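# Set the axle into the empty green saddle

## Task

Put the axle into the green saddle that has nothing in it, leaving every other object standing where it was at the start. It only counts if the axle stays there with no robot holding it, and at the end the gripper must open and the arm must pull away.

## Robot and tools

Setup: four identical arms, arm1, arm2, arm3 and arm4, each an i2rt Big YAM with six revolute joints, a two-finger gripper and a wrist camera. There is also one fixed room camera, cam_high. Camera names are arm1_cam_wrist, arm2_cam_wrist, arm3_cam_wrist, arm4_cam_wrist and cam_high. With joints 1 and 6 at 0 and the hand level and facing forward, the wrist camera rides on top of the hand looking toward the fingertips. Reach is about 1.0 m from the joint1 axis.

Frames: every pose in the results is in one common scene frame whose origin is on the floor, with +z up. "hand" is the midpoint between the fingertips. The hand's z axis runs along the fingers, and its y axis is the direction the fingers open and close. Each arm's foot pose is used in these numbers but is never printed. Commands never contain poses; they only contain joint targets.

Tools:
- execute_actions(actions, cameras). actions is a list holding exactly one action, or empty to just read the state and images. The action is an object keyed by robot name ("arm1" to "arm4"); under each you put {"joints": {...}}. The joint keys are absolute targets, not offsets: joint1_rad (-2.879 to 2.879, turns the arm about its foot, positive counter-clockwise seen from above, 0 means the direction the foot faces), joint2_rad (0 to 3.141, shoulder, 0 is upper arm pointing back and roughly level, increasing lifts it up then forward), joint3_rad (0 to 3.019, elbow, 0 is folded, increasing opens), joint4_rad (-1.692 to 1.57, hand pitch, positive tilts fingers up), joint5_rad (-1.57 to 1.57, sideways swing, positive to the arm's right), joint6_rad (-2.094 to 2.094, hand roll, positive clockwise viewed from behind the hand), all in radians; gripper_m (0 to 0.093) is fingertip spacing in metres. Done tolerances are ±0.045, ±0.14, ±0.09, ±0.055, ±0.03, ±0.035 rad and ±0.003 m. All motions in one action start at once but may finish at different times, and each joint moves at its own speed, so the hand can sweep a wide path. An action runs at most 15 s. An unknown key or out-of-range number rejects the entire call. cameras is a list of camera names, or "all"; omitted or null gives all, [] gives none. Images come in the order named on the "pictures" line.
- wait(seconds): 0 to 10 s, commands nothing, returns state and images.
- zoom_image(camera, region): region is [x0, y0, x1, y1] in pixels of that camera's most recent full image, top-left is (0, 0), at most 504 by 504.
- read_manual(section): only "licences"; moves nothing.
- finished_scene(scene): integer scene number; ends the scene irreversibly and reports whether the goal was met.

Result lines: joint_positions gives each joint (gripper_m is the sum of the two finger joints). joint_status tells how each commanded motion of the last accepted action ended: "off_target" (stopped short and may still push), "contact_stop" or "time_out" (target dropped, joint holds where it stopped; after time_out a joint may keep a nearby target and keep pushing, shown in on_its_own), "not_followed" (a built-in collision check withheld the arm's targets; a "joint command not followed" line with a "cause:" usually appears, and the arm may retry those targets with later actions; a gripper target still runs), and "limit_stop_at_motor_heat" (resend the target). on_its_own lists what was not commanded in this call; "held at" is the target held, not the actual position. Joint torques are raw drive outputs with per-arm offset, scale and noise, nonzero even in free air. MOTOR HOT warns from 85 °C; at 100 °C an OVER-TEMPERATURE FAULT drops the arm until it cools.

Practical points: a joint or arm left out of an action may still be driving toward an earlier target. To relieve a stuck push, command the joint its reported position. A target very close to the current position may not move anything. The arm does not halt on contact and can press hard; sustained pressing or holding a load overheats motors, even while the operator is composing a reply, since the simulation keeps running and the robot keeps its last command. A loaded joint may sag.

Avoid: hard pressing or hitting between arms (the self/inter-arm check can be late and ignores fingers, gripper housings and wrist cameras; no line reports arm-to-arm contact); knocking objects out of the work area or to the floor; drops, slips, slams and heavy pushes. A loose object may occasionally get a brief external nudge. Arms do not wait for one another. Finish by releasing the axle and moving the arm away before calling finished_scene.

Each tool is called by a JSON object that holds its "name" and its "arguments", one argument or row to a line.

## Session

{"name": "execute_actions", "arguments": {
  "actions": []
}}

Scene clock: 0.00 s.
Joint torques (N m, as the arm reports them, + toward a larger angle): no reading
Motor temperatures (°C, as the motors report them): arm1=[31 33 40 29 28 32] | arm2=[30 32 34 32 31 28] | arm3=[30 31 36 31 32 31] | arm4=[31 34 42 31 28 28]
arm1.joint_positions: joint1_rad=+0.639 joint2_rad=+0.591 joint3_rad=+1.454 joint4_rad=-1.509 joint5_rad=+0.094 joint6_rad=-0.069 gripper_m=+0.095
arm1.joint_status: not commanded
arm1.hand: x=-0.5437 y=+0.1904 z=+1.3048 quat_wxyz=(-0.373, -0.395, -0.800, +0.254) (m; scene frame)
arm2.joint_positions: joint1_rad=+0.666 joint2_rad=+0.576 joint3_rad=+1.450 joint4_rad=-1.202 joint5_rad=-0.070 joint6_rad=+0.412 gripper_m=+0.094
arm2.joint_status: not commanded
arm2.hand: x=-0.7840 y=-0.1845 z=+1.3754 quat_wxyz=(-0.124, +0.651, -0.487, -0.569) (m; scene frame)
arm3.joint_positions: joint1_rad=+0.707 joint2_rad=+0.510 joint3_rad=+1.461 joint4_rad=-1.274 joint5_rad=-0.041 joint6_rad=+0.144 gripper_m=+0.095
arm3.joint_status: not commanded
arm3.hand: x=+0.7546 y=+0.2092 z=+1.3757 quat_wxyz=(-0.549, -0.396, -0.709, +0.197) (m; scene frame)
arm4.joint_positions: joint1_rad=+0.779 joint2_rad=+0.476 joint3_rad=+1.323 joint4_rad=-1.450 joint5_rad=+0.042 joint6_rad=+0.014 gripper_m=+0.095
arm4.joint_status: not commanded
arm4.hand: x=+0.5262 y=-0.2206 z=+1.2760 quat_wxyz=(-0.194, +0.809, -0.359, -0.423) (m; scene frame)
pictures: arm1_cam_wrist, arm2_cam_wrist, arm3_cam_wrist, arm4_cam_wrist, cam_high
Images, in order (width x height): arm1_cam_wrist 504x504, arm2_cam_wrist 504x504, arm3_cam_wrist 504x504, arm4_cam_wrist 504x504, cam_high 896x504.

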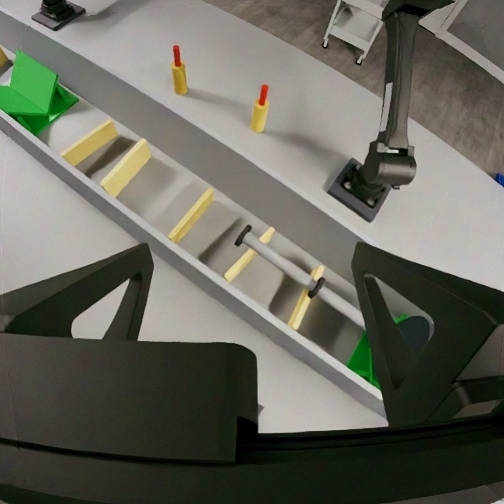

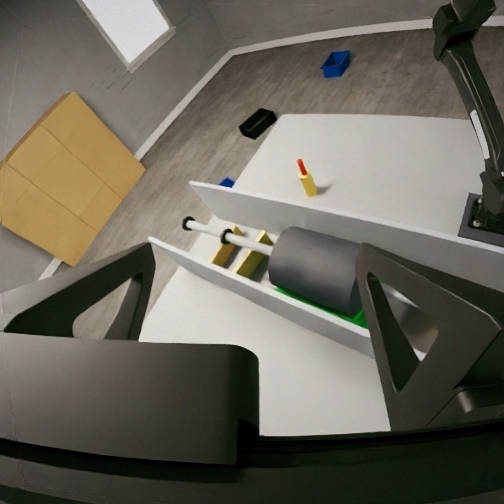

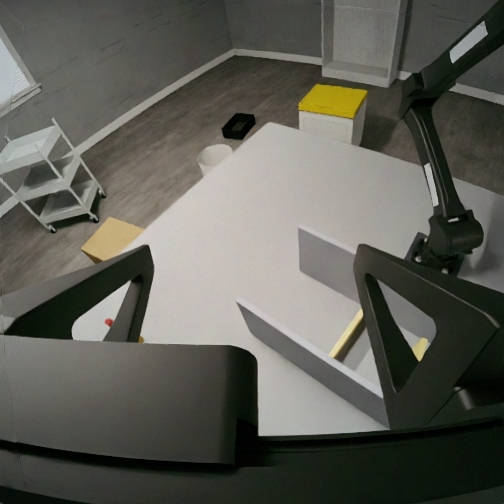

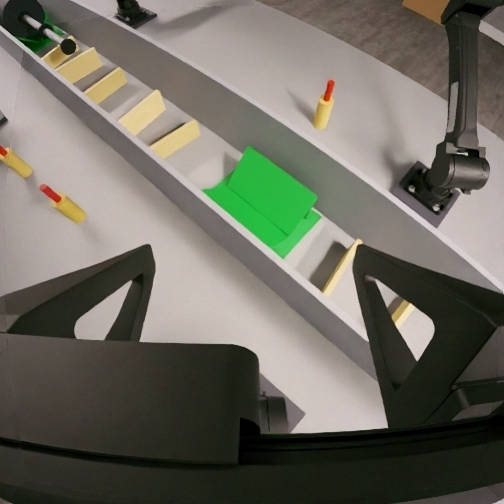

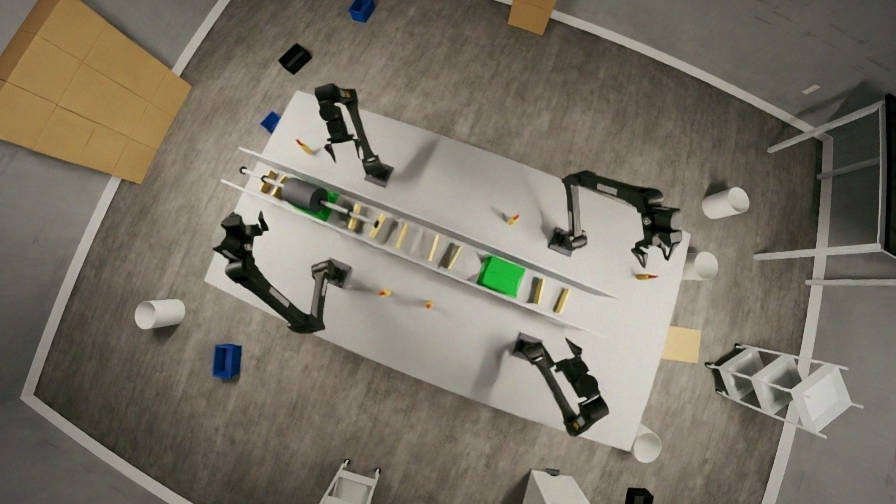

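{"name": "execute_actions", "arguments": {
  "actions": [
    {"arm1":{"joints":{"joint1_rad":-0.1,"joint2_rad":1.28,"joint3_rad":1.25,"joint4_rad":-1.53,"joint5_rad":0,"joint6_rad":-1.68}},"arm2":{"joints":{"joint1_rad":0.864,"joint2_rad":1.75,"joint3_rad":1.78,"joint4_rad":-1.58,"joint5_rad":0,"joint6_rad":-0.707}},"arm4":{"joints":{"joint1_rad":1.0,"joint2_rad":1.5,"joint3_rad":1.6,"joint4_rad":-1.5,"joint5_rad":0,"joint6_rad":-0.6}},"arm3":{"joints":{"joint1_rad":1.3,"joint2_rad":0.3}}}
  ],
  "cameras": ["arm1_cam_wrist","arm2_cam_wrist","arm4_cam_wrist"]
}}

Scene clock: 23.53 s.
Joint torques (N m, as the arm reports them, + toward a larger angle): arm1=[ 0.67 -5.21  9.64  0.33 -0.16  0.01] | arm2=[  0.63 -19.3   10.96  -0.35   0.09  -0.11] | arm3=[ 0.35  9.76  5.15  2.15 -0.03 -0.12] | arm4=[  2.19 -15.45   8.78   0.28  -0.14  -0.1 ]
Motor temperatures (°C, as the motors report them): arm1=[31 32 43 29 28 32] | arm2=[30 32 37 32 31 28] | arm3=[30 31 38 31 32 31] | arm4=[31 34 45 31 28 28]
arm1.joint_positions: joint1_rad=-0.104 joint2_rad=+1.280 joint3_rad=+1.236 joint4_rad=-1.522 joint5_rad=+0.001 joint6_rad=-1.670 gripper_m=+0.095
arm1.joint_status: all done
arm1.hand: x=-0.6817 y=-0.0074 z=+1.0148 quat_wxyz=(-0.001, -0.006, -1.000, +0.005) (m; scene frame)
arm2.joint_positions: joint1_rad=+0.858 joint2_rad=+1.766 joint3_rad=+1.760 joint4_rad=-1.572 joint5_rad=-0.003 joint6_rad=-0.697 gripper_m=+0.094
arm2.joint_status: all done
arm2.hand: x=-1.0426 y=+0.0132 z=+1.0080 quat_wxyz=(+0.001, +1.000, -0.021, +0.005) (m; scene frame)
arm3.joint_positions: joint1_rad=+1.288 joint2_rad=+0.280 joint3_rad=+1.479 joint4_rad=-1.274 joint5_rad=-0.041 joint6_rad=+0.144 gripper_m=+0.095
arm3.joint_status: all done
arm3.hand: x=+0.6972 y=+0.3328 z=+1.4065 quat_wxyz=(-0.680, -0.157, -0.715, +0.041) (m; scene frame)
arm4.joint_positions: joint1_rad=+0.987 joint2_rad=+1.500 joint3_rad=+1.597 joint4_rad=-1.493 joint5_rad=+0.002 joint6_rad=-0.587 gripper_m=+0.095
arm4.joint_status: all done
arm4.hand: x=+0.2371 y=-0.0783 z=+1.0727 quat_wxyz=(-0.048, +0.996, -0.002, -0.073) (m; scene frame)
pictures: arm1_cam_wrist, arm2_cam_wrist, arm4_cam_wrist
Images, in order (width x height): arm1_cam_wrist 504x504, arm2_cam_wrist 504x504, arm4_cam_wrist 504x504.

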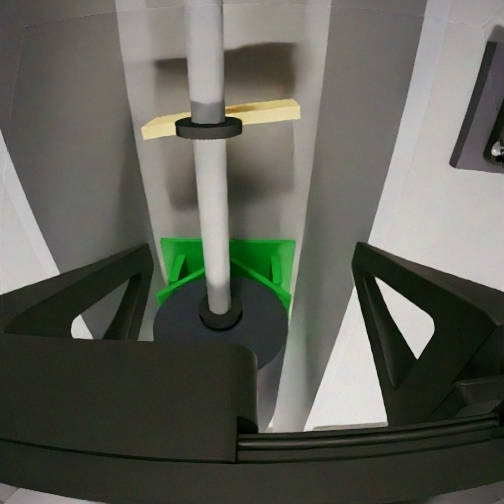

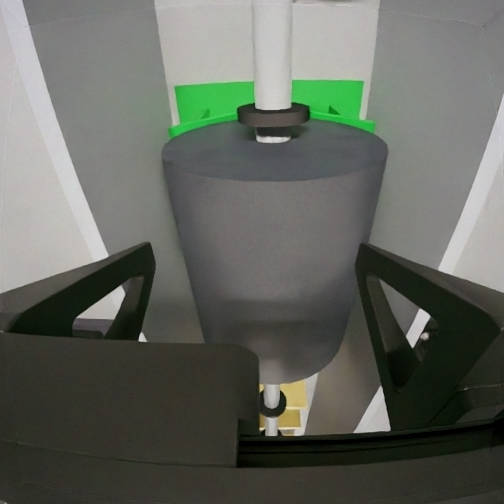

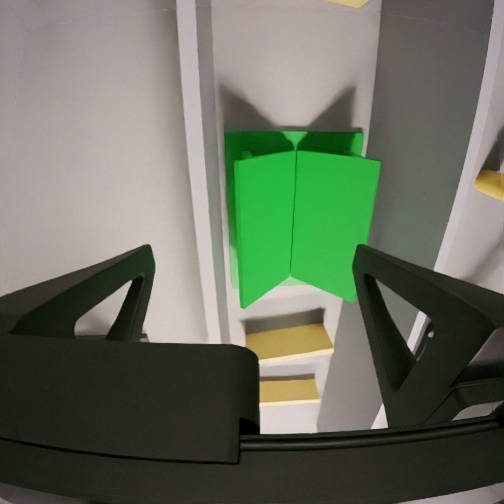

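{"name": "execute_actions", "arguments": {
  "actions": [
    {"arm1":{"joints":{"joint1_rad":-0.357,"joint2_rad":1.255,"joint4_rad":-1.56,"joint6_rad":-1.91}},"arm2":{"joints":{"joint1_rad":0.945,"joint2_rad":2.0,"joint3_rad":2.12,"joint4_rad":-1.66,"joint6_rad":-0.62}}}
  ],
  "cameras": []
}}

{"name": "execute_actions", "arguments": {
  "actions": [
    {"arm1":{"joints":{"joint2_rad":1.355,"joint3_rad":0.91,"joint4_rad":-1.115}},"arm2":{"joints":{"joint2_rad":2.045,"joint3_rad":1.815,"joint4_rad":-1.325}}}
  ],
  "cameras": ["arm1_cam_wrist","arm2_cam_wrist"]
}}

Scene clock: 41.87 s.
Joint torques (N m, as the arm reports them, + toward a larger angle): arm1=[ 1.09 -6.23  9.56  0.23 -0.15  0.04] | arm2=[ -0.74 -23.46  13.89  -0.4    0.06   0.15] | arm3=[ 0.34  9.99  5.28  2.1   0.   -0.1 ] | arm4=[  2.1  -15.41   8.8    0.29  -0.13  -0.1 ]
Motor temperatures (°C, as the motors report them): arm1=[31 33 44 29 28 32] | arm2=[30 33 38 32 31 29] | arm3=[30 31 37 31 32 31] | arm4=[31 34 46 31 28 28]
arm1.joint_positions: joint1_rad=-0.366 joint2_rad=+1.270 joint3_rad=+1.236 joint4_rad=-1.551 joint5_rad=+0.001 joint6_rad=-1.900 gripper_m=+0.095
arm1.joint_status: all done
arm1.hand: x=-0.7702 y=+0.0232 z=+1.0175 quat_wxyz=(-0.004, -0.022, -1.000, -0.004) (m; scene frame)
arm2.joint_positions: joint1_rad=+0.953 joint2_rad=+2.017 joint3_rad=+2.062 joint4_rad=-1.653 joint5_rad=-0.002 joint6_rad=-0.630 gripper_m=+0.094
arm2.joint_status: all done
arm2.hand: x=-1.1365 y=+0.0199 z=+0.9811 quat_wxyz=(+0.009, +1.000, -0.006, +0.018) (m; scene frame)
arm3.joint_positions: joint1_rad=+1.288 joint2_rad=+0.280 joint3_rad=+1.479 joint4_rad=-1.274 joint5_rad=-0.041 joint6_rad=+0.144 gripper_m=+0.095
arm3.joint_status: not commanded
arm3.hand: x=+0.6972 y=+0.3328 z=+1.4065 quat_wxyz=(-0.680, -0.157, -0.715, +0.041) (m; scene frame)
arm4.joint_positions: joint1_rad=+0.987 joint2_rad=+1.500 joint3_rad=+1.597 joint4_rad=-1.493 joint5_rad=+0.002 joint6_rad=-0.587 gripper_m=+0.095
arm4.joint_status: not commanded
arm4.hand: x=+0.2371 y=-0.0783 z=+1.0727 quat_wxyz=(-0.048, +0.996, -0.002, -0.073) (m; scene frame)
pictures: none
No camera images: the call's "cameras" was empty. Leave "cameras" out to get every camera's image.

Scene clock: 43.03 s.
Joint torques (N m, as the arm reports them, + toward a larger angle): arm1=[ 1.11 -5.95  8.12  1.23 -0.15  0.04] | arm2=[ -0.77 -23.1    9.46   0.34   0.05   0.15] | arm3=[-0.55  9.24  5.15  2.38 -0.02 -0.08] | arm4=[  2.17 -15.43   8.78   0.27  -0.13  -0.1 ]
Motor temperatures (°C, as the motors report them): arm1=[31 33 44 29 28 32] | arm2=[30 33 38 32 31 29] | arm3=[30 31 37 31 32 31] | arm4=[31 34 46 31 28 28]
arm1.joint_positions: joint1_rad=-0.366 joint2_rad=+1.363 joint3_rad=+0.902 joint4_rad=-1.125 joint5_rad=+0.001 joint6_rad=-1.900 gripper_m=+0.095
arm1.joint_status: all done
arm1.hand: x=-0.7681 y=+0.0263 z=+0.8634 quat_wxyz=(-0.004, -0.022, -1.000, -0.005) (m; scene frame)
arm2.joint_positions: joint1_rad=+0.953 joint2_rad=+2.059 joint3_rad=+1.808 joint4_rad=-1.335 joint5_rad=-0.002 joint6_rad=-0.630 gripper_m=+0.094
arm2.joint_status: all done
arm2.hand: x=-1.1415 y=+0.0247 z=+0.8592 quat_wxyz=(+0.003, +1.000, -0.006, +0.008) (m; scene frame)
arm3.joint_positions: joint1_rad=+1.288 joint2_rad=+0.280 joint3_rad=+1.479 joint4_rad=-1.274 joint5_rad=-0.041 joint6_rad=+0.144 gripper_m=+0.095
arm3.joint_status: not commanded
arm3.hand: x=+0.6972 y=+0.3328 z=+1.4065 quat_wxyz=(-0.680, -0.157, -0.715, +0.041) (m; scene frame)
arm4.joint_positions: joint1_rad=+0.987 joint2_rad=+1.500 joint3_rad=+1.597 joint4_rad=-1.493 joint5_rad=+0.002 joint6_rad=-0.587 gripper_m=+0.095
arm4.joint_status: not commanded
arm4.hand: x=+0.2371 y=-0.0783 z=+1.0727 quat_wxyz=(-0.048, +0.996, -0.002, -0.073) (m; scene frame)
pictures: arm1_cam_wrist, arm2_cam_wrist
Images, in order (width x height): arm1_cam_wrist 504x504, arm2_cam_wrist 504x504.

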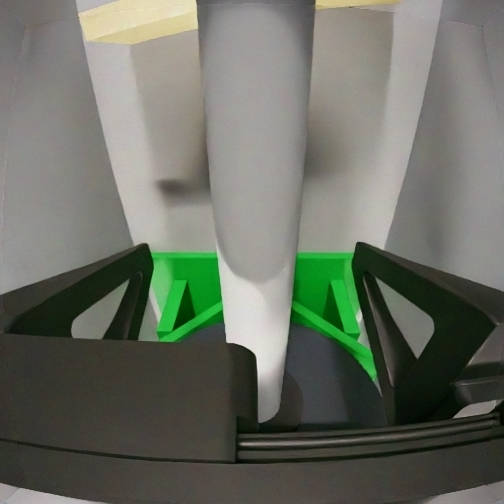

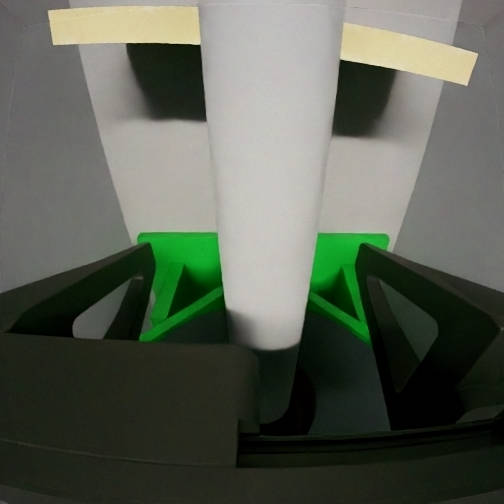

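{"name": "execute_actions", "arguments": {
  "actions": [
    {"arm1":{"joints":{"gripper_m":0}},"arm2":{"joints":{"joint1_rad":0.93,"joint2_rad":2.025,"joint3_rad":1.83,"gripper_m":0}}}
  ],
  "cameras": ["arm2_cam_wrist"]
}}

Scene clock: 47.37 s.
Joint torques (N m, as the arm reports them, + toward a larger angle): arm1=[ 1.09 -5.94  8.2   0.72 -0.11  0.05] | arm2=[ -1.03 -24.45  10.78   0.4    0.28   0.27] | arm3=[-0.58  9.22  5.43  2.09  0.01 -0.08] | arm4=[  2.14 -15.41   8.79   0.29  -0.14  -0.1 ]
Motor temperatures (°C, as the motors report them): arm1=[31 33 44 29 28 32] | arm2=[30 34 38 32 31 29] | arm3=[30 31 37 31 32 31] | arm4=[31 35 47 31 28 28]
arm1.joint_positions: joint1_rad=-0.364 joint2_rad=+1.363 joint3_rad=+0.901 joint4_rad=-1.114 joint5_rad=-0.001 joint6_rad=-1.902 gripper_m=+0.023
arm1.joint_status: gripper_m off_target (ended at +0.023, target +0.000)
arm1.hand: x=-0.7682 y=+0.0239 z=+0.8631 quat_wxyz=(-0.003, -0.020, -1.000, +0.000) (m; scene frame)
arm2.joint_positions: joint1_rad=+0.941 joint2_rad=+2.051 joint3_rad=+1.808 joint4_rad=-1.336 joint5_rad=-0.008 joint6_rad=-0.640 gripper_m=+0.022
arm2.joint_status: gripper_m off_target (ended at +0.022, target +0.000); the others done
arm2.hand: x=-1.1377 y=+0.0298 z=+0.8643 quat_wxyz=(+0.003, +1.000, -0.007, +0.003) (m; scene frame)
arm3.joint_positions: joint1_rad=+1.288 joint2_rad=+0.280 joint3_rad=+1.479 joint4_rad=-1.274 joint5_rad=-0.041 joint6_rad=+0.144 gripper_m=+0.095
arm3.joint_status: not commanded
arm3.hand: x=+0.6972 y=+0.3328 z=+1.4065 quat_wxyz=(-0.680, -0.157, -0.715, +0.041) (m; scene frame)
arm4.joint_positions: joint1_rad=+0.987 joint2_rad=+1.500 joint3_rad=+1.597 joint4_rad=-1.493 joint5_rad=+0.002 joint6_rad=-0.587 gripper_m=+0.095
arm4.joint_status: not commanded
arm4.hand: x=+0.2371 y=-0.0783 z=+1.0727 quat_wxyz=(-0.048, +0.996, -0.002, -0.073) (m; scene frame)
pictures: arm2_cam_wrist
Images, in order (width x height): arm2_cam_wrist 504x504.

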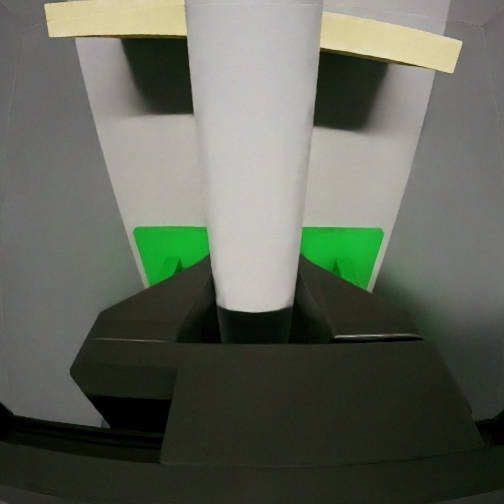

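{"name": "execute_actions", "arguments": {
  "actions": [
    {"arm1":{"joints":{"joint1_rad":-0.276,"joint2_rad":1.23,"joint3_rad":1.145,"joint4_rad":-1.38,"joint6_rad":-1.83}},"arm2":{"joints":{"joint1_rad":0.911,"joint2_rad":1.87,"joint3_rad":1.955,"joint4_rad":-1.51,"joint6_rad":-0.66}}}
  ],
  "cameras": ["arm1_cam_wrist"]
}}

Scene clock: 58.07 s.
Joint torques (N m, as the arm reports them, + toward a larger angle): arm1=[ 0.63 -6.46 13.66  0.84 -0.28 -0.06] | arm2=[ -0.52 -24.48  15.63   0.11   0.23   0.01] | arm3=[ 0.82  9.41  5.2   2.37  0.03 -0.12] | arm4=[  2.13 -15.44   8.79   0.29  -0.14  -0.1 ]
Motor temperatures (°C, as the motors report them): arm1=[31 33 44 29 28 32] | arm2=[30 35 38 32 31 29] | arm3=[30 31 37 31 32 31] | arm4=[31 35 47 31 28 28]
arm1.joint_positions: joint1_rad=-0.279 joint2_rad=+1.252 joint3_rad=+1.079 joint4_rad=-1.381 joint5_rad=+0.003 joint6_rad=-1.808 gripper_m=+0.023
arm1.joint_status: all done
arm1.hand: x=-0.7401 y=+0.0177 z=+0.9638 quat_wxyz=(+0.002, -0.025, -1.000, +0.010) (m; scene frame)
arm2.joint_positions: joint1_rad=+0.916 joint2_rad=+1.914 joint3_rad=+1.877 joint4_rad=-1.514 joint5_rad=-0.007 joint6_rad=-0.658 gripper_m=+0.022
arm2.joint_status: all done
arm2.hand: x=-1.1085 y=+0.0253 z=+0.9714 quat_wxyz=(-0.006, +1.000, -0.010, -0.007) (m; scene frame)
arm3.joint_positions: joint1_rad=+1.288 joint2_rad=+0.280 joint3_rad=+1.479 joint4_rad=-1.274 joint5_rad=-0.041 joint6_rad=+0.144 gripper_m=+0.095
arm3.joint_status: not commanded
arm3.hand: x=+0.6972 y=+0.3328 z=+1.4065 quat_wxyz=(-0.680, -0.157, -0.715, +0.041) (m; scene frame)
arm4.joint_positions: joint1_rad=+0.987 joint2_rad=+1.500 joint3_rad=+1.597 joint4_rad=-1.493 joint5_rad=+0.002 joint6_rad=-0.587 gripper_m=+0.095
arm4.joint_status: not commanded
arm4.hand: x=+0.2371 y=-0.0783 z=+1.0727 quat_wxyz=(-0.048, +0.996, -0.002, -0.073) (m; scene frame)
pictures: arm1_cam_wrist
Images, in order (width x height): arm1_cam_wrist 504x504.

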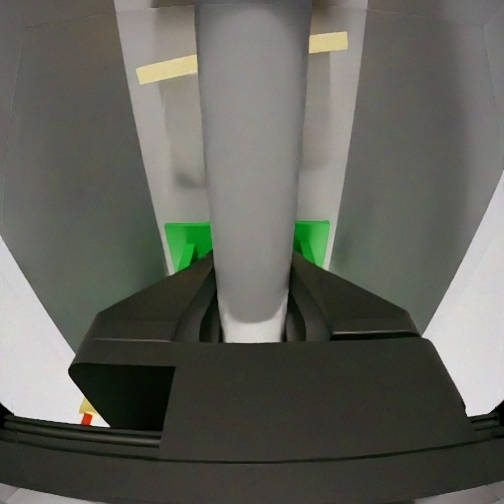

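{"name": "execute_actions", "arguments": {
  "actions": [
    {"arm1":{"joints":{"joint1_rad":0.273,"joint2_rad":1.25,"joint3_rad":1.15,"joint4_rad":-1.38,"joint6_rad":-1.27}},"arm2":{"joints":{"joint1_rad":0.661,"joint2_rad":1.54,"joint3_rad":1.44,"joint4_rad":-1.38,"joint6_rad":-0.91}},"arm4":{"joints":{"joint1_rad":1.02,"joint2_rad":1.93,"joint3_rad":2.18,"joint4_rad":-1.51,"joint6_rad":-0.555}}}
  ],
  "cameras": []
}}

{"name": "execute_actions", "arguments": {
  "actions": [
    {"arm1":{"joints":{"joint1_rad":0.696,"joint2_rad":1.48,"joint3_rad":1.395,"joint4_rad":-1.38,"joint6_rad":-0.85}},"arm2":{"joints":{"joint1_rad":0.259,"joint2_rad":1.32,"joint3_rad":1.195,"joint4_rad":-1.36,"joint6_rad":-1.31}}}
  ],
  "cameras": ["arm1_cam_wrist"]
}}

{"name": "execute_actions", "arguments": {
  "actions": [
    {"arm1":{"joints":{"joint1_rad":0.949,"joint2_rad":1.85,"joint3_rad":1.905,"joint4_rad":-1.5,"joint6_rad":-0.6}},"arm2":{"joints":{"joint1_rad":-0.261,"joint2_rad":1.32,"joint3_rad":1.2,"joint4_rad":-1.36,"joint6_rad":-1.83}}}
  ],
  "cameras": ["arm4_cam_wrist","cam_high"]
}}

Scene clock: 76.00 s.
Joint torques (N m, as the arm reports them, + toward a larger angle): arm1=[ 1.12 -5.91 14.3   1.38  0.45  0.06] | arm2=[  0.41 -18.8   11.84   0.64   0.22   0.06] | arm3=[-0.38  9.17  5.22  2.27  0.08 -0.14] | arm4=[  2.13 -22.4   12.46   0.58  -0.13   0.21]
Motor temperatures (°C, as the motors report them): arm1=[31 33 49 29 28 32] | arm2=[30 35 41 32 31 29] | arm3=[30 31 36 31 32 31] | arm4=[31 35 47 31 28 28]
arm1.joint_positions: joint1_rad=+0.263 joint2_rad=+1.263 joint3_rad=+1.079 joint4_rad=-1.392 joint5_rad=-0.014 joint6_rad=-1.261 gripper_m=+0.023
arm1.joint_status: all done
arm1.hand: x=-0.5512 y=+0.0168 z=+0.9611 quat_wxyz=(-0.008, -0.027, -1.000, -0.002) (m; scene frame)
arm2.joint_positions: joint1_rad=+0.657 joint2_rad=+1.582 joint3_rad=+1.406 joint4_rad=-1.398 joint5_rad=-0.007 joint6_rad=-0.913 gripper_m=+0.022
arm2.joint_status: all done
arm2.hand: x=-0.9190 y=+0.0271 z=+0.9640 quat_wxyz=(+0.001, +1.000, -0.013, +0.001) (m; scene frame)
arm3.joint_positions: joint1_rad=+1.288 joint2_rad=+0.280 joint3_rad=+1.479 joint4_rad=-1.274 joint5_rad=-0.041 joint6_rad=+0.144 gripper_m=+0.095
arm3.joint_status: not commanded
arm3.hand: x=+0.6972 y=+0.3328 z=+1.4065 quat_wxyz=(-0.680, -0.157, -0.715, +0.041) (m; scene frame)
arm4.joint_positions: joint1_rad=+1.007 joint2_rad=+1.922 joint3_rad=+2.127 joint4_rad=-1.506 joint5_rad=+0.002 joint6_rad=-0.568 gripper_m=+0.095
arm4.joint_status: all done
arm4.hand: x=+0.0893 y=+0.0053 z=+1.0678 quat_wxyz=(-0.072, +0.991, -0.002, -0.113) (m; scene frame)
pictures: none
No camera images: the call's "cameras" was empty. Leave "cameras" out to get every camera's image.

Scene clock: 77.23 s.
Joint torques (N m, as the arm reports them, + toward a larger angle): arm1=[ 0.19 -9.55 13.95  1.33  0.36 -0.06] | arm2=[  1.37 -13.58  11.52   0.4    0.06   0.21] | arm3=[ 0.06  9.07  5.3   2.27  0.02 -0.09] | arm4=[  2.14 -22.3   12.47   0.59  -0.13   0.21]
Motor temperatures (°C, as the motors report them): arm1=[31 33 49 29 28 32] | arm2=[30 35 41 32 31 29] | arm3=[30 31 36 31 32 31] | arm4=[31 35 48 31 28 28]
arm1.joint_positions: joint1_rad=+0.697 joint2_rad=+1.507 joint3_rad=+1.327 joint4_rad=-1.388 joint5_rad=-0.011 joint6_rad=-0.828 gripper_m=+0.023
arm1.joint_status: all done
arm1.hand: x=-0.3585 y=+0.0112 z=+0.9641 quat_wxyz=(-0.007, -0.027, -1.000, +0.000) (m; scene frame)
arm2.joint_positions: joint1_rad=+0.245 joint2_rad=+1.354 joint3_rad=+1.164 joint4_rad=-1.371 joint5_rad=-0.003 joint6_rad=-1.324 gripper_m=+0.022
arm2.joint_status: all done
arm2.hand: x=-0.7255 y=+0.0238 z=+0.9665 quat_wxyz=(-0.007, +1.000, -0.013, +0.000) (m; scene frame)
arm3.joint_positions: joint1_rad=+1.288 joint2_rad=+0.280 joint3_rad=+1.479 joint4_rad=-1.274 joint5_rad=-0.041 joint6_rad=+0.144 gripper_m=+0.095
arm3.joint_status: not commanded
arm3.hand: x=+0.6972 y=+0.3328 z=+1.4065 quat_wxyz=(-0.680, -0.157, -0.715, +0.041) (m; scene frame)
arm4.joint_positions: joint1_rad=+1.007 joint2_rad=+1.922 joint3_rad=+2.127 joint4_rad=-1.506 joint5_rad=+0.002 joint6_rad=-0.568 gripper_m=+0.095
arm4.joint_status: not commanded
arm4.hand: x=+0.0893 y=+0.0053 z=+1.0678 quat_wxyz=(-0.072, +0.991, -0.002, -0.113) (m; scene frame)
pictures: arm1_cam_wrist
Images, in order (width x height): arm1_cam_wrist 504x504.

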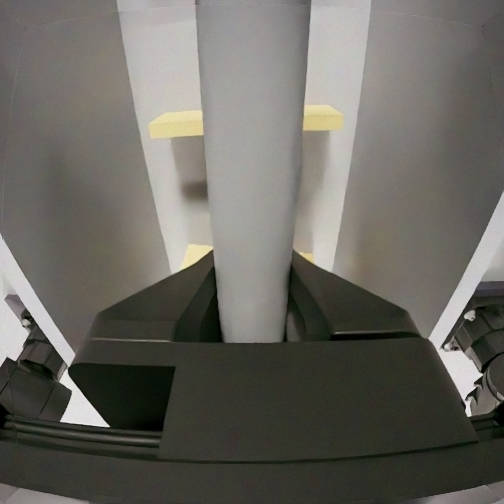

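Scene clock: 78.50 s.
Joint torques (N m, as the arm reports them, + toward a larger angle): arm1=[  0.21 -15.44  14.69   1.34  -0.15  -0.06] | arm2=[ -0.64 -15.2   12.02  -0.02  -0.5    0.02] | arm3=[-0.18  9.74  5.08  2.1   0.01 -0.1 ] | arm4=[  2.19 -22.45  12.49   0.6   -0.13   0.21]
Motor temperatures (°C, as the motors report them): arm1=[31 33 49 29 28 32] | arm2=[30 35 41 32 31 29] | arm3=[30 31 36 31 32 31] | arm4=[31 35 48 31 28 28]
arm1.joint_positions: joint1_rad=+0.953 joint2_rad=+1.879 joint3_rad=+1.830 joint4_rad=-1.508 joint5_rad=+0.002 joint6_rad=-0.578 gripper_m=+0.023
arm1.joint_status: all done
arm1.hand: x=-0.1661 y=+0.0072 z=+0.9722 quat_wxyz=(-0.007, -0.024, -1.000, +0.007) (m; scene frame)
arm2.joint_positions: joint1_rad=-0.255 joint2_rad=+1.368 joint3_rad=+1.164 joint4_rad=-1.362 joint5_rad=+0.012 joint6_rad=-1.830 gripper_m=+0.022
arm2.joint_status: all done
arm2.hand: x=-0.5317 y=+0.0205 z=+0.9623 quat_wxyz=(-0.003, +1.000, -0.010, +0.009) (m; scene frame)
arm3.joint_positions: joint1_rad=+1.288 joint2_rad=+0.280 joint3_rad=+1.479 joint4_rad=-1.274 joint5_rad=-0.041 joint6_rad=+0.144 gripper_m=+0.095
arm3.joint_status: not commanded
arm3.hand: x=+0.6972 y=+0.3328 z=+1.4065 quat_wxyz=(-0.680, -0.157, -0.715, +0.041) (m; scene frame)
arm4.joint_positions: joint1_rad=+1.007 joint2_rad=+1.922 joint3_rad=+2.127 joint4_rad=-1.506 joint5_rad=+0.002 joint6_rad=-0.568 gripper_m=+0.095
arm4.joint_status: not commanded
arm4.hand: x=+0.0893 y=+0.0053 z=+1.0678 quat_wxyz=(-0.072, +0.991, -0.002, -0.113) (m; scene frame)
pictures: arm4_cam_wrist, cam_high
Images, in order (width x height): arm4_cam_wrist 504x504, cam_high 896x504.

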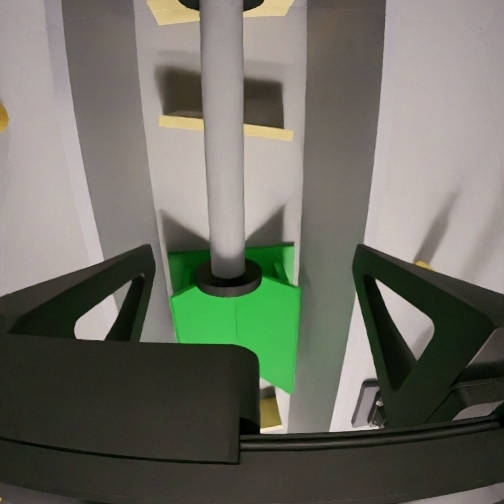

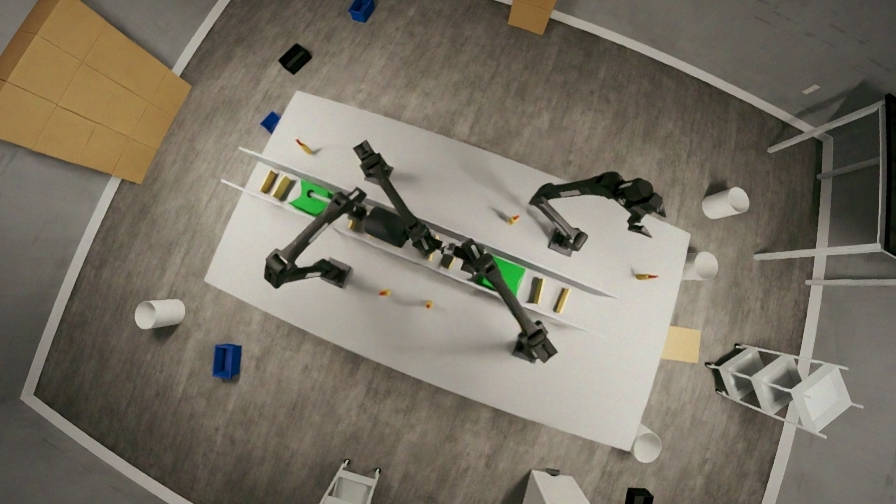

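{"name": "execute_actions", "arguments": {
  "actions": []
}}

Scene clock: 100.27 s.
Joint torques (N m, as the arm reports them, + toward a larger angle): arm1=[ -0.05 -15.45  14.71   1.3   -0.15  -0.06] | arm2=[ -0.58 -15.2   11.96  -0.05  -0.48   0.02] | arm3=[-0.03 10.14  5.09  2.17  0.   -0.1 ] | arm4=[  2.13 -22.43  12.47   0.59  -0.14   0.21]
Motor temperatures (°C, as the motors report them): arm1=[31 35 52 29 28 32] | arm2=[30 34 40 32 31 29] | arm3=[30 31 36 31 32 31] | arm4=[31 36 52 31 28 28]
arm1.joint_positions: joint1_rad=+0.953 joint2_rad=+1.879 joint3_rad=+1.830 joint4_rad=-1.508 joint5_rad=+0.002 joint6_rad=-0.578 gripper_m=+0.023
arm1.joint_status: all done
arm1.hand: x=-0.1661 y=+0.0072 z=+0.9722 quat_wxyz=(-0.007, -0.024, -1.000, +0.007) (m; scene frame)
arm2.joint_positions: joint1_rad=-0.255 joint2_rad=+1.368 joint3_rad=+1.164 joint4_rad=-1.362 joint5_rad=+0.012 joint6_rad=-1.830 gripper_m=+0.022
arm2.joint_status: all done
arm2.hand: x=-0.5317 y=+0.0205 z=+0.9623 quat_wxyz=(-0.003, +1.000, -0.010, +0.009) (m; scene frame)
arm3.joint_positions: joint1_rad=+1.288 joint2_rad=+0.280 joint3_rad=+1.479 joint4_rad=-1.274 joint5_rad=-0.041 joint6_rad=+0.144 gripper_m=+0.095
arm3.joint_status: not commanded
arm3.hand: x=+0.6972 y=+0.3328 z=+1.4065 quat_wxyz=(-0.680, -0.157, -0.715, +0.041) (m; scene frame)
arm4.joint_positions: joint1_rad=+1.007 joint2_rad=+1.922 joint3_rad=+2.127 joint4_rad=-1.506 joint5_rad=+0.002 joint6_rad=-0.568 gripper_m=+0.095
arm4.joint_status: not commanded
arm4.hand: x=+0.0893 y=+0.0053 z=+1.0678 quat_wxyz=(-0.072, +0.991, -0.002, -0.113) (m; scene frame)
pictures: arm1_cam_wrist, arm2_cam_wrist, arm3_cam_wrist, arm4_cam_wrist, cam_high
Images, in order (width x height): arm1_cam_wrist 504x504, arm2_cam_wrist 504x504, arm3_cam_wrist 504x504, arm4_cam_wrist 504x504, cam_high 896x504.

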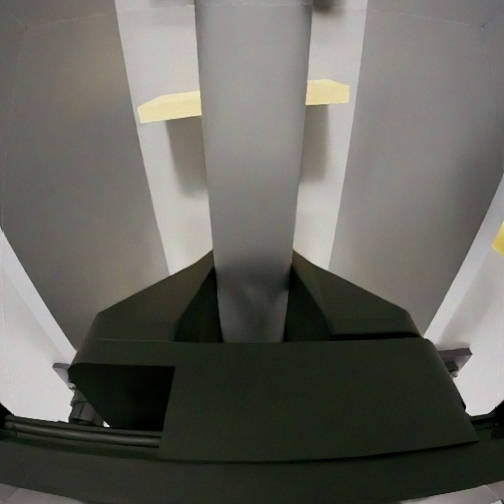

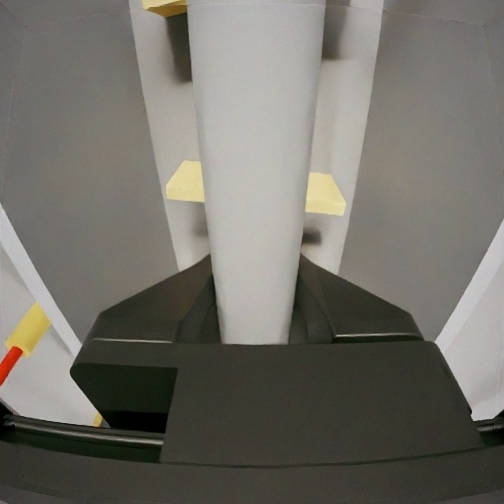

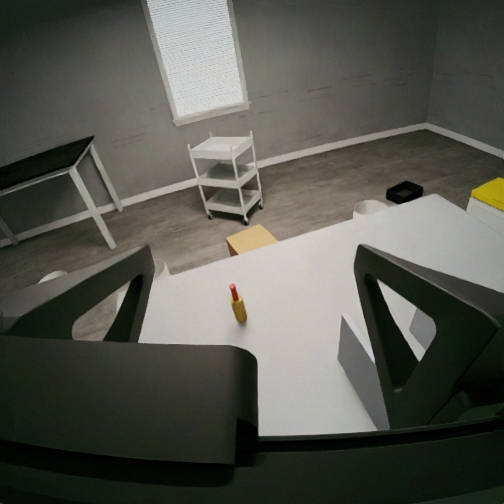

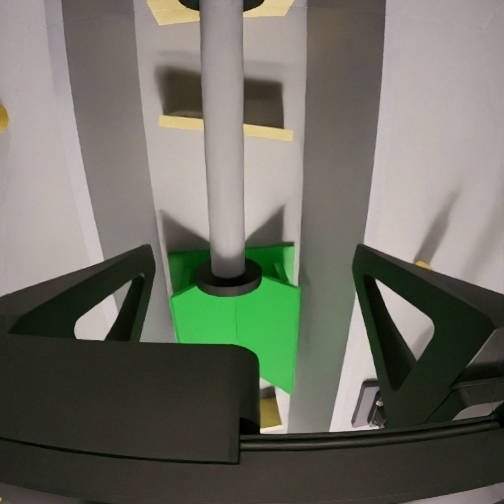

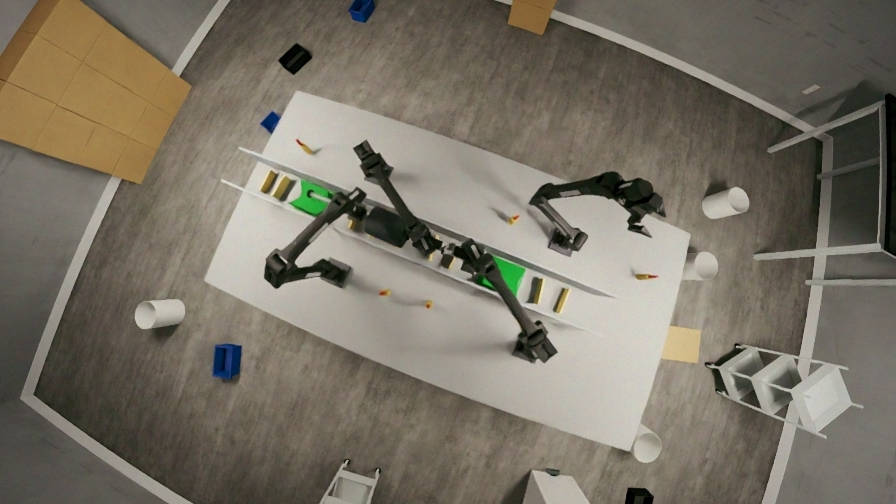

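{"name": "execute_actions", "arguments": {
  "actions": [
    {"arm4":{"joints":{"joint1_rad":1.035,"joint2_rad":1.96,"joint3_rad":1.935,"joint4_rad":-1.255,"joint6_rad":-0.54}}}
  ],
  "cameras": ["arm4_cam_wrist","cam_high"]
}}

Scene clock: 108.10 s.
Joint torques (N m, as the arm reports them, + toward a larger angle): arm1=[ -0.06 -15.44  14.7    1.29  -0.15  -0.06] | arm2=[ -0.43 -15.21  11.99  -0.02  -0.47   0.02] | arm3=[ 0.4   9.9   5.16  2.19  0.02 -0.11] | arm4=[  2.24 -23.62   8.12   1.24  -0.13   0.21]
Motor temperatures (°C, as the motors report them): arm1=[31 36 53 29 28 32] | arm2=[30 34 40 32 31 29] | arm3=[30 31 36 31 32 31] | arm4=[31 36 52 31 28 28]
arm1.joint_positions: joint1_rad=+0.953 joint2_rad=+1.879 joint3_rad=+1.830 joint4_rad=-1.508 joint5_rad=+0.002 joint6_rad=-0.578 gripper_m=+0.023
arm1.joint_status: not commanded
arm1.hand: x=-0.1661 y=+0.0072 z=+0.9722 quat_wxyz=(-0.007, -0.024, -1.000, +0.007) (m; scene frame)
arm2.joint_positions: joint1_rad=-0.255 joint2_rad=+1.368 joint3_rad=+1.164 joint4_rad=-1.362 joint5_rad=+0.012 joint6_rad=-1.830 gripper_m=+0.022
arm2.joint_status: not commanded
arm2.hand: x=-0.5317 y=+0.0205 z=+0.9623 quat_wxyz=(-0.003, +1.000, -0.010, +0.009) (m; scene frame)
arm3.joint_positions: joint1_rad=+1.288 joint2_rad=+0.280 joint3_rad=+1.479 joint4_rad=-1.274 joint5_rad=-0.041 joint6_rad=+0.144 gripper_m=+0.095
arm3.joint_status: not commanded
arm3.hand: x=+0.6972 y=+0.3328 z=+1.4065 quat_wxyz=(-0.680, -0.157, -0.715, +0.041) (m; scene frame)
arm4.joint_positions: joint1_rad=+1.022 joint2_rad=+1.956 joint3_rad=+1.944 joint4_rad=-1.270 joint5_rad=+0.002 joint6_rad=-0.552 gripper_m=+0.095
arm4.joint_status: all done
arm4.hand: x=+0.0637 y=+0.0092 z=+0.9800 quat_wxyz=(-0.075, +0.990, -0.002, -0.122) (m; scene frame)
pictures: arm4_cam_wrist, cam_high
Images, in order (width x height): arm4_cam_wrist 504x504, cam_high 896x504.

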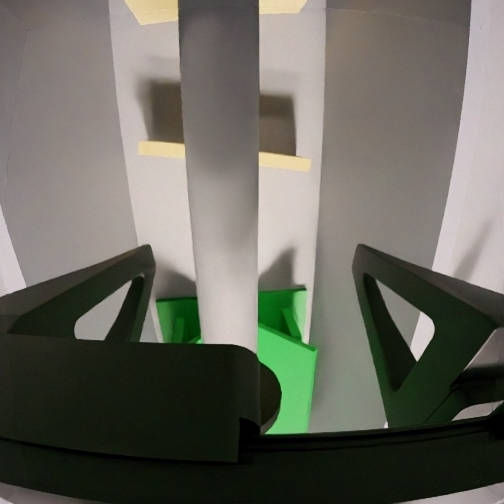

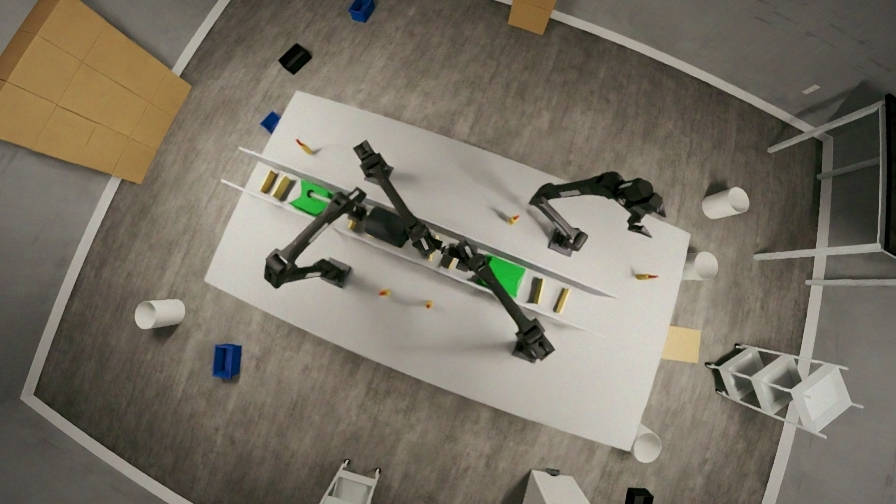

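{"name": "execute_actions", "arguments": {
  "actions": [
    {"arm4":{"joints":{"joint1_rad":1.056,"joint3_rad":1.915,"joint4_rad":-1.24,"gripper_m":0.05}}}
  ],
  "cameras": ["arm4_cam_wrist"]
}}

Scene clock: 110.80 s.
Joint torques (N m, as the arm reports them, + toward a larger angle): arm1=[ -0.06 -15.43  14.71   1.3   -0.15  -0.06] | arm2=[ -0.5  -15.14  11.96  -0.01  -0.5    0.03] | arm3=[-0.62  9.34  5.23  2.23 -0.02 -0.14] | arm4=[  1.99 -23.59   7.57   1.26  -0.13   0.21]
Motor temperatures (°C, as the motors report them): arm1=[31 36 53 29 28 32] | arm2=[30 34 40 32 31 29] | arm3=[30 31 36 31 32 31] | arm4=[31 37 51 31 28 28]
arm1.joint_positions: joint1_rad=+0.953 joint2_rad=+1.879 joint3_rad=+1.830 joint4_rad=-1.508 joint5_rad=+0.002 joint6_rad=-0.578 gripper_m=+0.023
arm1.joint_status: not commanded
arm1.hand: x=-0.1661 y=+0.0072 z=+0.9722 quat_wxyz=(-0.007, -0.024, -1.000, +0.007) (m; scene frame)
arm2.joint_positions: joint1_rad=-0.255 joint2_rad=+1.368 joint3_rad=+1.164 joint4_rad=-1.362 joint5_rad=+0.012 joint6_rad=-1.830 gripper_m=+0.022
arm2.joint_status: not commanded
arm2.hand: x=-0.5317 y=+0.0205 z=+0.9623 quat_wxyz=(-0.003, +1.000, -0.010, +0.009) (m; scene frame)
arm3.joint_positions: joint1_rad=+1.288 joint2_rad=+0.280 joint3_rad=+1.479 joint4_rad=-1.274 joint5_rad=-0.041 joint6_rad=+0.144 gripper_m=+0.095
arm3.joint_status: not commanded
arm3.hand: x=+0.6972 y=+0.3328 z=+1.4065 quat_wxyz=(-0.680, -0.157, -0.715, +0.041) (m; scene frame)
arm4.joint_positions: joint1_rad=+1.045 joint2_rad=+1.956 joint3_rad=+1.933 joint4_rad=-1.255 joint5_rad=+0.002 joint6_rad=-0.552 gripper_m=+0.050
arm4.joint_status: all done
arm4.hand: x=+0.0548 y=-0.0039 z=+0.9761 quat_wxyz=(-0.075, +0.989, +0.010, -0.125) (m; scene frame)
pictures: arm4_cam_wrist
Images, in order (width x height): arm4_cam_wrist 504x504.

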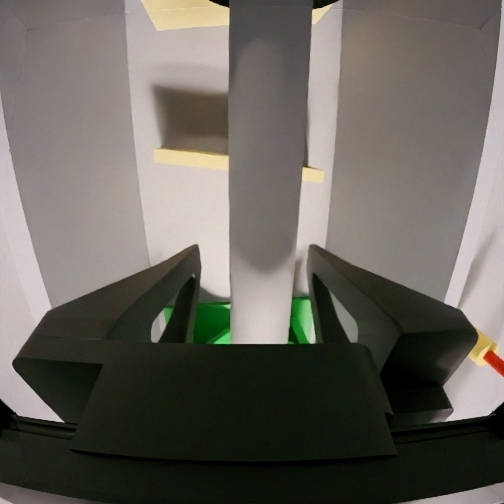

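{"name": "execute_actions", "arguments": {
  "actions": [
    {"arm4":{"joints":{"joint1_rad":1.04,"joint6_rad":-0.525,"gripper_m":0.0}}}
  ],
  "cameras": []
}}

{"name": "execute_actions", "arguments": {
  "actions": [
    {"arm4":{"joints":{"joint2_rad":1.92,"joint3_rad":1.985}},"arm2":{"joints":{"joint2_rad":1.31,"joint3_rad":1.225}},"arm1":{"joints":{"joint2_rad":1.879,"joint3_rad":1.83,"joint4_rad":-1.508}}}
  ],
  "cameras": []
}}

Scene clock: 115.83 s.
Joint torques (N m, as the arm reports them, + toward a larger angle): arm1=[ -0.1  -15.62  14.69   1.3   -0.13  -0.06] | arm2=[ -0.7  -14.97  11.99   0.01  -0.46   0.01] | arm3=[-0.18  9.84  5.31  2.3   0.   -0.08] | arm4=[  0.62 -23.75   7.54   1.1   -0.25   0.22]
Motor temperatures (°C, as the motors report them): arm1=[31 36 53 29 28 32] | arm2=[30 34 40 32 31 29] | arm3=[30 31 36 31 32 31] | arm4=[31 37 50 31 28 28]
arm1.joint_positions: joint1_rad=+0.952 joint2_rad=+1.879 joint3_rad=+1.830 joint4_rad=-1.508 joint5_rad=+0.002 joint6_rad=-0.577 gripper_m=+0.023
arm1.joint_status: not commanded
arm1.hand: x=-0.1663 y=+0.0065 z=+0.9724 quat_wxyz=(-0.007, -0.025, -1.000, +0.007) (m; scene frame)
arm2.joint_positions: joint1_rad=-0.255 joint2_rad=+1.368 joint3_rad=+1.164 joint4_rad=-1.364 joint5_rad=+0.011 joint6_rad=-1.830 gripper_m=+0.022
arm2.joint_status: not commanded
arm2.hand: x=-0.5320 y=+0.0202 z=+0.9623 quat_wxyz=(-0.002, +1.000, -0.011, +0.009) (m; scene frame)
arm3.joint_positions: joint1_rad=+1.288 joint2_rad=+0.280 joint3_rad=+1.479 joint4_rad=-1.274 joint5_rad=-0.041 joint6_rad=+0.144 gripper_m=+0.095
arm3.joint_status: not commanded
arm3.hand: x=+0.6972 y=+0.3328 z=+1.4065 quat_wxyz=(-0.680, -0.157, -0.715, +0.041) (m; scene frame)
arm4.joint_positions: joint1_rad=+1.044 joint2_rad=+1.956 joint3_rad=+1.933 joint4_rad=-1.250 joint5_rad=+0.005 joint6_rad=-0.538 gripper_m=+0.023
arm4.joint_status: gripper_m off_target (ended at +0.023, target +0.000); the others done
arm4.hand: x=+0.0545 y=-0.0025 z=+0.9764 quat_wxyz=(-0.076, +0.989, +0.002, -0.126) (m; scene frame)
pictures: none
No camera images: the call's "cameras" was empty. Leave "cameras" out to get every camera's image.

Scene clock: 116.43 s.
Joint torques (N m, as the arm reports them, + toward a larger angle): arm1=[  0.03 -13.26   8.64   0.9   -0.16  -0.07] | arm2=[ -0.66 -15.76  13.98   0.    -0.46   0.01] | arm3=[ 0.17  9.9   5.33  2.13 -0.02 -0.1 ] | arm4=[  0.73 -27.05  12.57   1.08  -0.26   0.21]
Motor temperatures (°C, as the motors report them): arm1=[31 36 53 29 28 32] | arm2=[30 34 40 32 31 29] | arm3=[30 31 36 31 32 31] | arm4=[31 37 50 31 28 28]
arm1.joint_positions: joint1_rad=+0.952 joint2_rad=+1.881 joint3_rad=+1.829 joint4_rad=-1.509 joint5_rad=+0.002 joint6_rad=-0.577 gripper_m=+0.023
arm1.joint_status: all done
arm1.hand: x=-0.1667 y=+0.0068 z=+0.9707 quat_wxyz=(-0.005, -0.025, -1.000, +0.006) (m; scene frame)
arm2.joint_positions: joint1_rad=-0.255 joint2_rad=+1.368 joint3_rad=+1.164 joint4_rad=-1.364 joint5_rad=+0.011 joint6_rad=-1.830 gripper_m=+0.022
arm2.joint_status: all done
arm2.hand: x=-0.5320 y=+0.0202 z=+0.9624 quat_wxyz=(-0.003, +1.000, -0.011, +0.009) (m; scene frame)
arm3.joint_positions: joint1_rad=+1.288 joint2_rad=+0.280 joint3_rad=+1.479 joint4_rad=-1.274 joint5_rad=-0.041 joint6_rad=+0.144 gripper_m=+0.095
arm3.joint_status: not commanded
arm3.hand: x=+0.6972 y=+0.3328 z=+1.4065 quat_wxyz=(-0.680, -0.157, -0.715, +0.041) (m; scene frame)
arm4.joint_positions: joint1_rad=+1.044 joint2_rad=+1.954 joint3_rad=+1.933 joint4_rad=-1.249 joint5_rad=+0.005 joint6_rad=-0.537 gripper_m=+0.023
arm4.joint_status: all done
arm4.hand: x=+0.0544 y=-0.0024 z=+0.9777 quat_wxyz=(-0.077, +0.989, +0.002, -0.128) (m; scene frame)
pictures: none
No camera images: the call's "cameras" was empty. Leave "cameras" out to get every camera's image.

{"name": "execute_actions", "arguments": {
  "actions": [
    {"arm1":{"joints":{"gripper_m":0.093}}}
  ],
  "cameras": []
}}

{"name": "execute_actions", "arguments": {
  "actions": [
    {"arm1":{"joints":{"joint2_rad":1.72,"joint3_rad":1.98,"joint4_rad":-1.66}}}
  ],
  "cameras": ["cam_high"]
}}

Scene clock: 126.93 s.
Joint torques (N m, as the arm reports them, + toward a larger angle): arm1=[ -0.06 -13.29   8.67   0.92  -0.16   0.04] | arm2=[ -0.46 -15.77  13.96   0.03  -0.47   0.02] | arm3=[ 0.27  9.67  5.25  2.19  0.01 -0.08] | arm4=[  0.73 -26.91  12.51   1.08  -0.3    0.21]
Motor temperatures (°C, as the motors report them): arm1=[31 36 50 29 28 32] | arm2=[30 34 41 32 31 29] | arm3=[30 31 36 31 32 31] | arm4=[31 38 52 31 28 28]
arm1.joint_positions: joint1_rad=+0.952 joint2_rad=+1.881 joint3_rad=+1.828 joint4_rad=-1.509 joint5_rad=+0.002 joint6_rad=-0.590 gripper_m=+0.093
arm1.joint_status: all done
arm1.hand: x=-0.1667 y=+0.0069 z=+0.9706 quat_wxyz=(-0.005, -0.019, -1.000, +0.006) (m; scene frame)
arm2.joint_positions: joint1_rad=-0.255 joint2_rad=+1.368 joint3_rad=+1.164 joint4_rad=-1.364 joint5_rad=+0.011 joint6_rad=-1.830 gripper_m=+0.022
arm2.joint_status: not commanded
arm2.hand: x=-0.5320 y=+0.0201 z=+0.9626 quat_wxyz=(-0.003, +1.000, -0.011, +0.009) (m; scene frame)
arm3.joint_positions: joint1_rad=+1.288 joint2_rad=+0.280 joint3_rad=+1.479 joint4_rad=-1.274 joint5_rad=-0.041 joint6_rad=+0.144 gripper_m=+0.095
arm3.joint_status: not commanded
arm3.hand: x=+0.6972 y=+0.3328 z=+1.4065 quat_wxyz=(-0.680, -0.157, -0.715, +0.041) (m; scene frame)
arm4.joint_positions: joint1_rad=+1.044 joint2_rad=+1.954 joint3_rad=+1.933 joint4_rad=-1.249 joint5_rad=+0.006 joint6_rad=-0.537 gripper_m=+0.023
arm4.joint_status: not commanded
arm4.hand: x=+0.0545 y=-0.0022 z=+0.9777 quat_wxyz=(-0.078, +0.989, +0.001, -0.127) (m; scene frame)
pictures: none
No camera images: the call's "cameras" was empty. Leave "cameras" out to get every camera's image.

Scene clock: 128.23 s.
Joint torques (N m, as the arm reports them, + toward a larger angle): arm1=[  0.05 -10.89  10.09   0.86  -0.16   0.05] | arm2=[ -0.62 -15.89  13.85  -0.02  -0.46   0.03] | arm3=[-0.3   9.16  5.23  2.1   0.01 -0.1 ] | arm4=[  0.72 -26.93  12.54   1.08  -0.3    0.21]
Motor temperatures (°C, as the motors report them): arm1=[31 36 50 29 28 32] | arm2=[30 34 41 32 31 29] | arm3=[30 31 36 31 32 31] | arm4=[31 38 52 31 28 28]
arm1.joint_positions: joint1_rad=+0.952 joint2_rad=+1.709 joint3_rad=+1.963 joint4_rad=-1.653 joint5_rad=+0.002 joint6_rad=-0.590 gripper_m=+0.093
arm1.joint_status: all done
arm1.hand: x=-0.1937 y=+0.0268 z=+1.1157 quat_wxyz=(-0.071, -0.018, -0.996, +0.052) (m; scene frame)
arm2.joint_positions: joint1_rad=-0.255 joint2_rad=+1.368 joint3_rad=+1.164 joint4_rad=-1.364 joint5_rad=+0.011 joint6_rad=-1.830 gripper_m=+0.022
arm2.joint_status: not commanded
arm2.hand: x=-0.5320 y=+0.0201 z=+0.9626 quat_wxyz=(-0.003, +1.000, -0.011, +0.009) (m; scene frame)
arm3.joint_positions: joint1_rad=+1.288 joint2_rad=+0.280 joint3_rad=+1.479 joint4_rad=-1.274 joint5_rad=-0.041 joint6_rad=+0.144 gripper_m=+0.095
arm3.joint_status: not commanded
arm3.hand: x=+0.6972 y=+0.3328 z=+1.4065 quat_wxyz=(-0.680, -0.157, -0.715, +0.041) (m; scene frame)
arm4.joint_positions: joint1_rad=+1.044 joint2_rad=+1.954 joint3_rad=+1.933 joint4_rad=-1.249 joint5_rad=+0.006 joint6_rad=-0.537 gripper_m=+0.023
arm4.joint_status: not commanded
arm4.hand: x=+0.0545 y=-0.0022 z=+0.9777 quat_wxyz=(-0.078, +0.989, +0.001, -0.127) (m; scene frame)
pictures: cam_high
Images, in order (width x height): cam_high 896x504.

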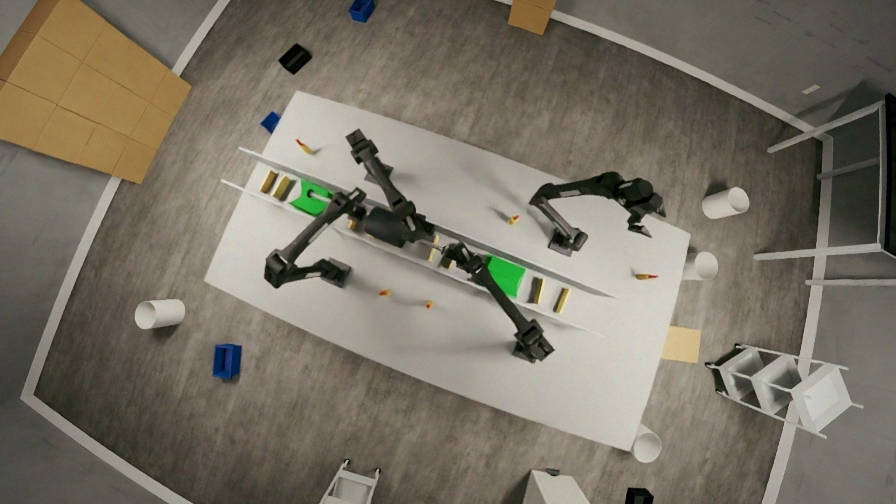

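{"name": "execute_actions", "arguments": {
  "actions": [
    {"arm1":{"joints":{"joint2_rad":0.8,"joint3_rad":1.12,"joint4_rad":-1.69,"joint6_rad":-1.68}},"arm2":{"joints":{"joint1_rad":-0.503,"joint2_rad":1.40,"joint3_rad":1.33,"joint4_rad":-1.377,"joint6_rad":-2.075}},"arm4":{"joints":{"joint1_rad":0.952,"joint2_rad":1.775,"joint3_rad":1.765,"joint4_rad":-1.31,"joint6_rad":-0.615}}}
  ],
  "cameras": ["cam_high"]
}}

Scene clock: 141.90 s.
Joint torques (N m, as the arm reports them, + toward a larger angle): arm1=[ 0.07  0.06  8.79  1.09 -0.21  0.06] | arm2=[ -1.6  -15.57  16.78  -0.8   -0.41   0.13] | arm3=[-0.25  9.8   5.17  2.21  0.   -0.13] | arm4=[  1.04 -21.05   8.95   1.35   0.11   0.42]
Motor temperatures (°C, as the motors report them): arm1=[31 35 48 29 28 32] | arm2=[30 34 42 32 32 29] | arm3=[30 31 36 31 32 31] | arm4=[31 38 52 31 28 28]
arm1.joint_positions: joint1_rad=+0.952 joint2_rad=+0.806 joint3_rad=+1.115 joint4_rad=-1.688 joint5_rad=+0.002 joint6_rad=-1.670 gripper_m=+0.093
arm1.joint_status: all done
arm1.hand: x=-0.4639 y=+0.2224 z=+1.0896 quat_wxyz=(-0.039, +0.496, -0.863, +0.091) (m; scene frame)
arm2.joint_positions: joint1_rad=-0.488 joint2_rad=+1.440 joint3_rad=+1.234 joint4_rad=-1.362 joint5_rad=+0.010 joint6_rad=-2.084 gripper_m=+0.022
arm2.joint_status: joint3_rad time_out (moved +0.070 of +0.166); the others done
arm2.on_its_own: joint3_rad reads +1.234 and still pushes toward +1.330 since a time_out
arm2.hand: x=-0.4361 y=+0.0089 z=+0.9619 quat_wxyz=(-0.001, +1.000, +0.000, +0.008) (m; scene frame)
arm3.joint_positions: joint1_rad=+1.288 joint2_rad=+0.280 joint3_rad=+1.479 joint4_rad=-1.274 joint5_rad=-0.041 joint6_rad=+0.144 gripper_m=+0.095
arm3.joint_status: not commanded
arm3.hand: x=+0.6972 y=+0.3328 z=+1.4065 quat_wxyz=(-0.680, -0.157, -0.715, +0.041) (m; scene frame)
arm4.joint_positions: joint1_rad=+0.952 joint2_rad=+1.778 joint3_rad=+1.761 joint4_rad=-1.332 joint5_rad=-0.005 joint6_rad=-0.645 gripper_m=+0.023
arm4.joint_status: all done
arm4.hand: x=+0.1516 y=+0.0028 z=+1.0052 quat_wxyz=(-0.063, +0.994, +0.010, -0.091) (m; scene frame)
pictures: cam_high
Images, in order (width x height): cam_high 896x504.

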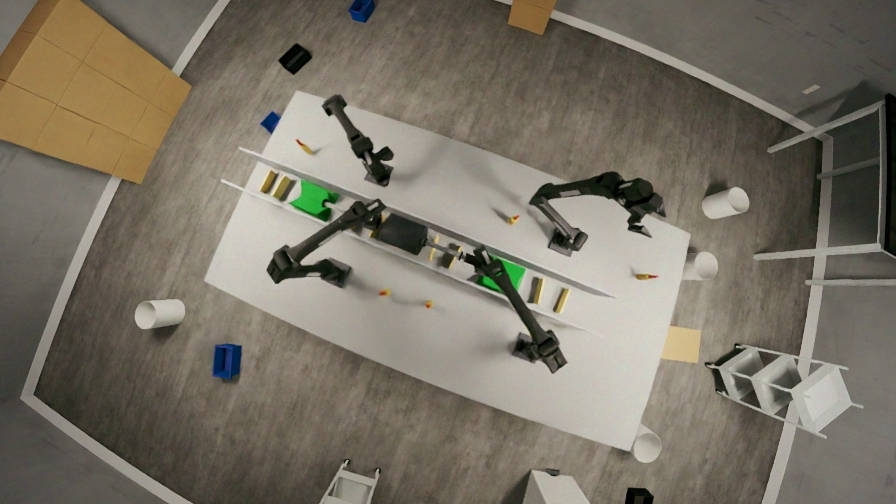

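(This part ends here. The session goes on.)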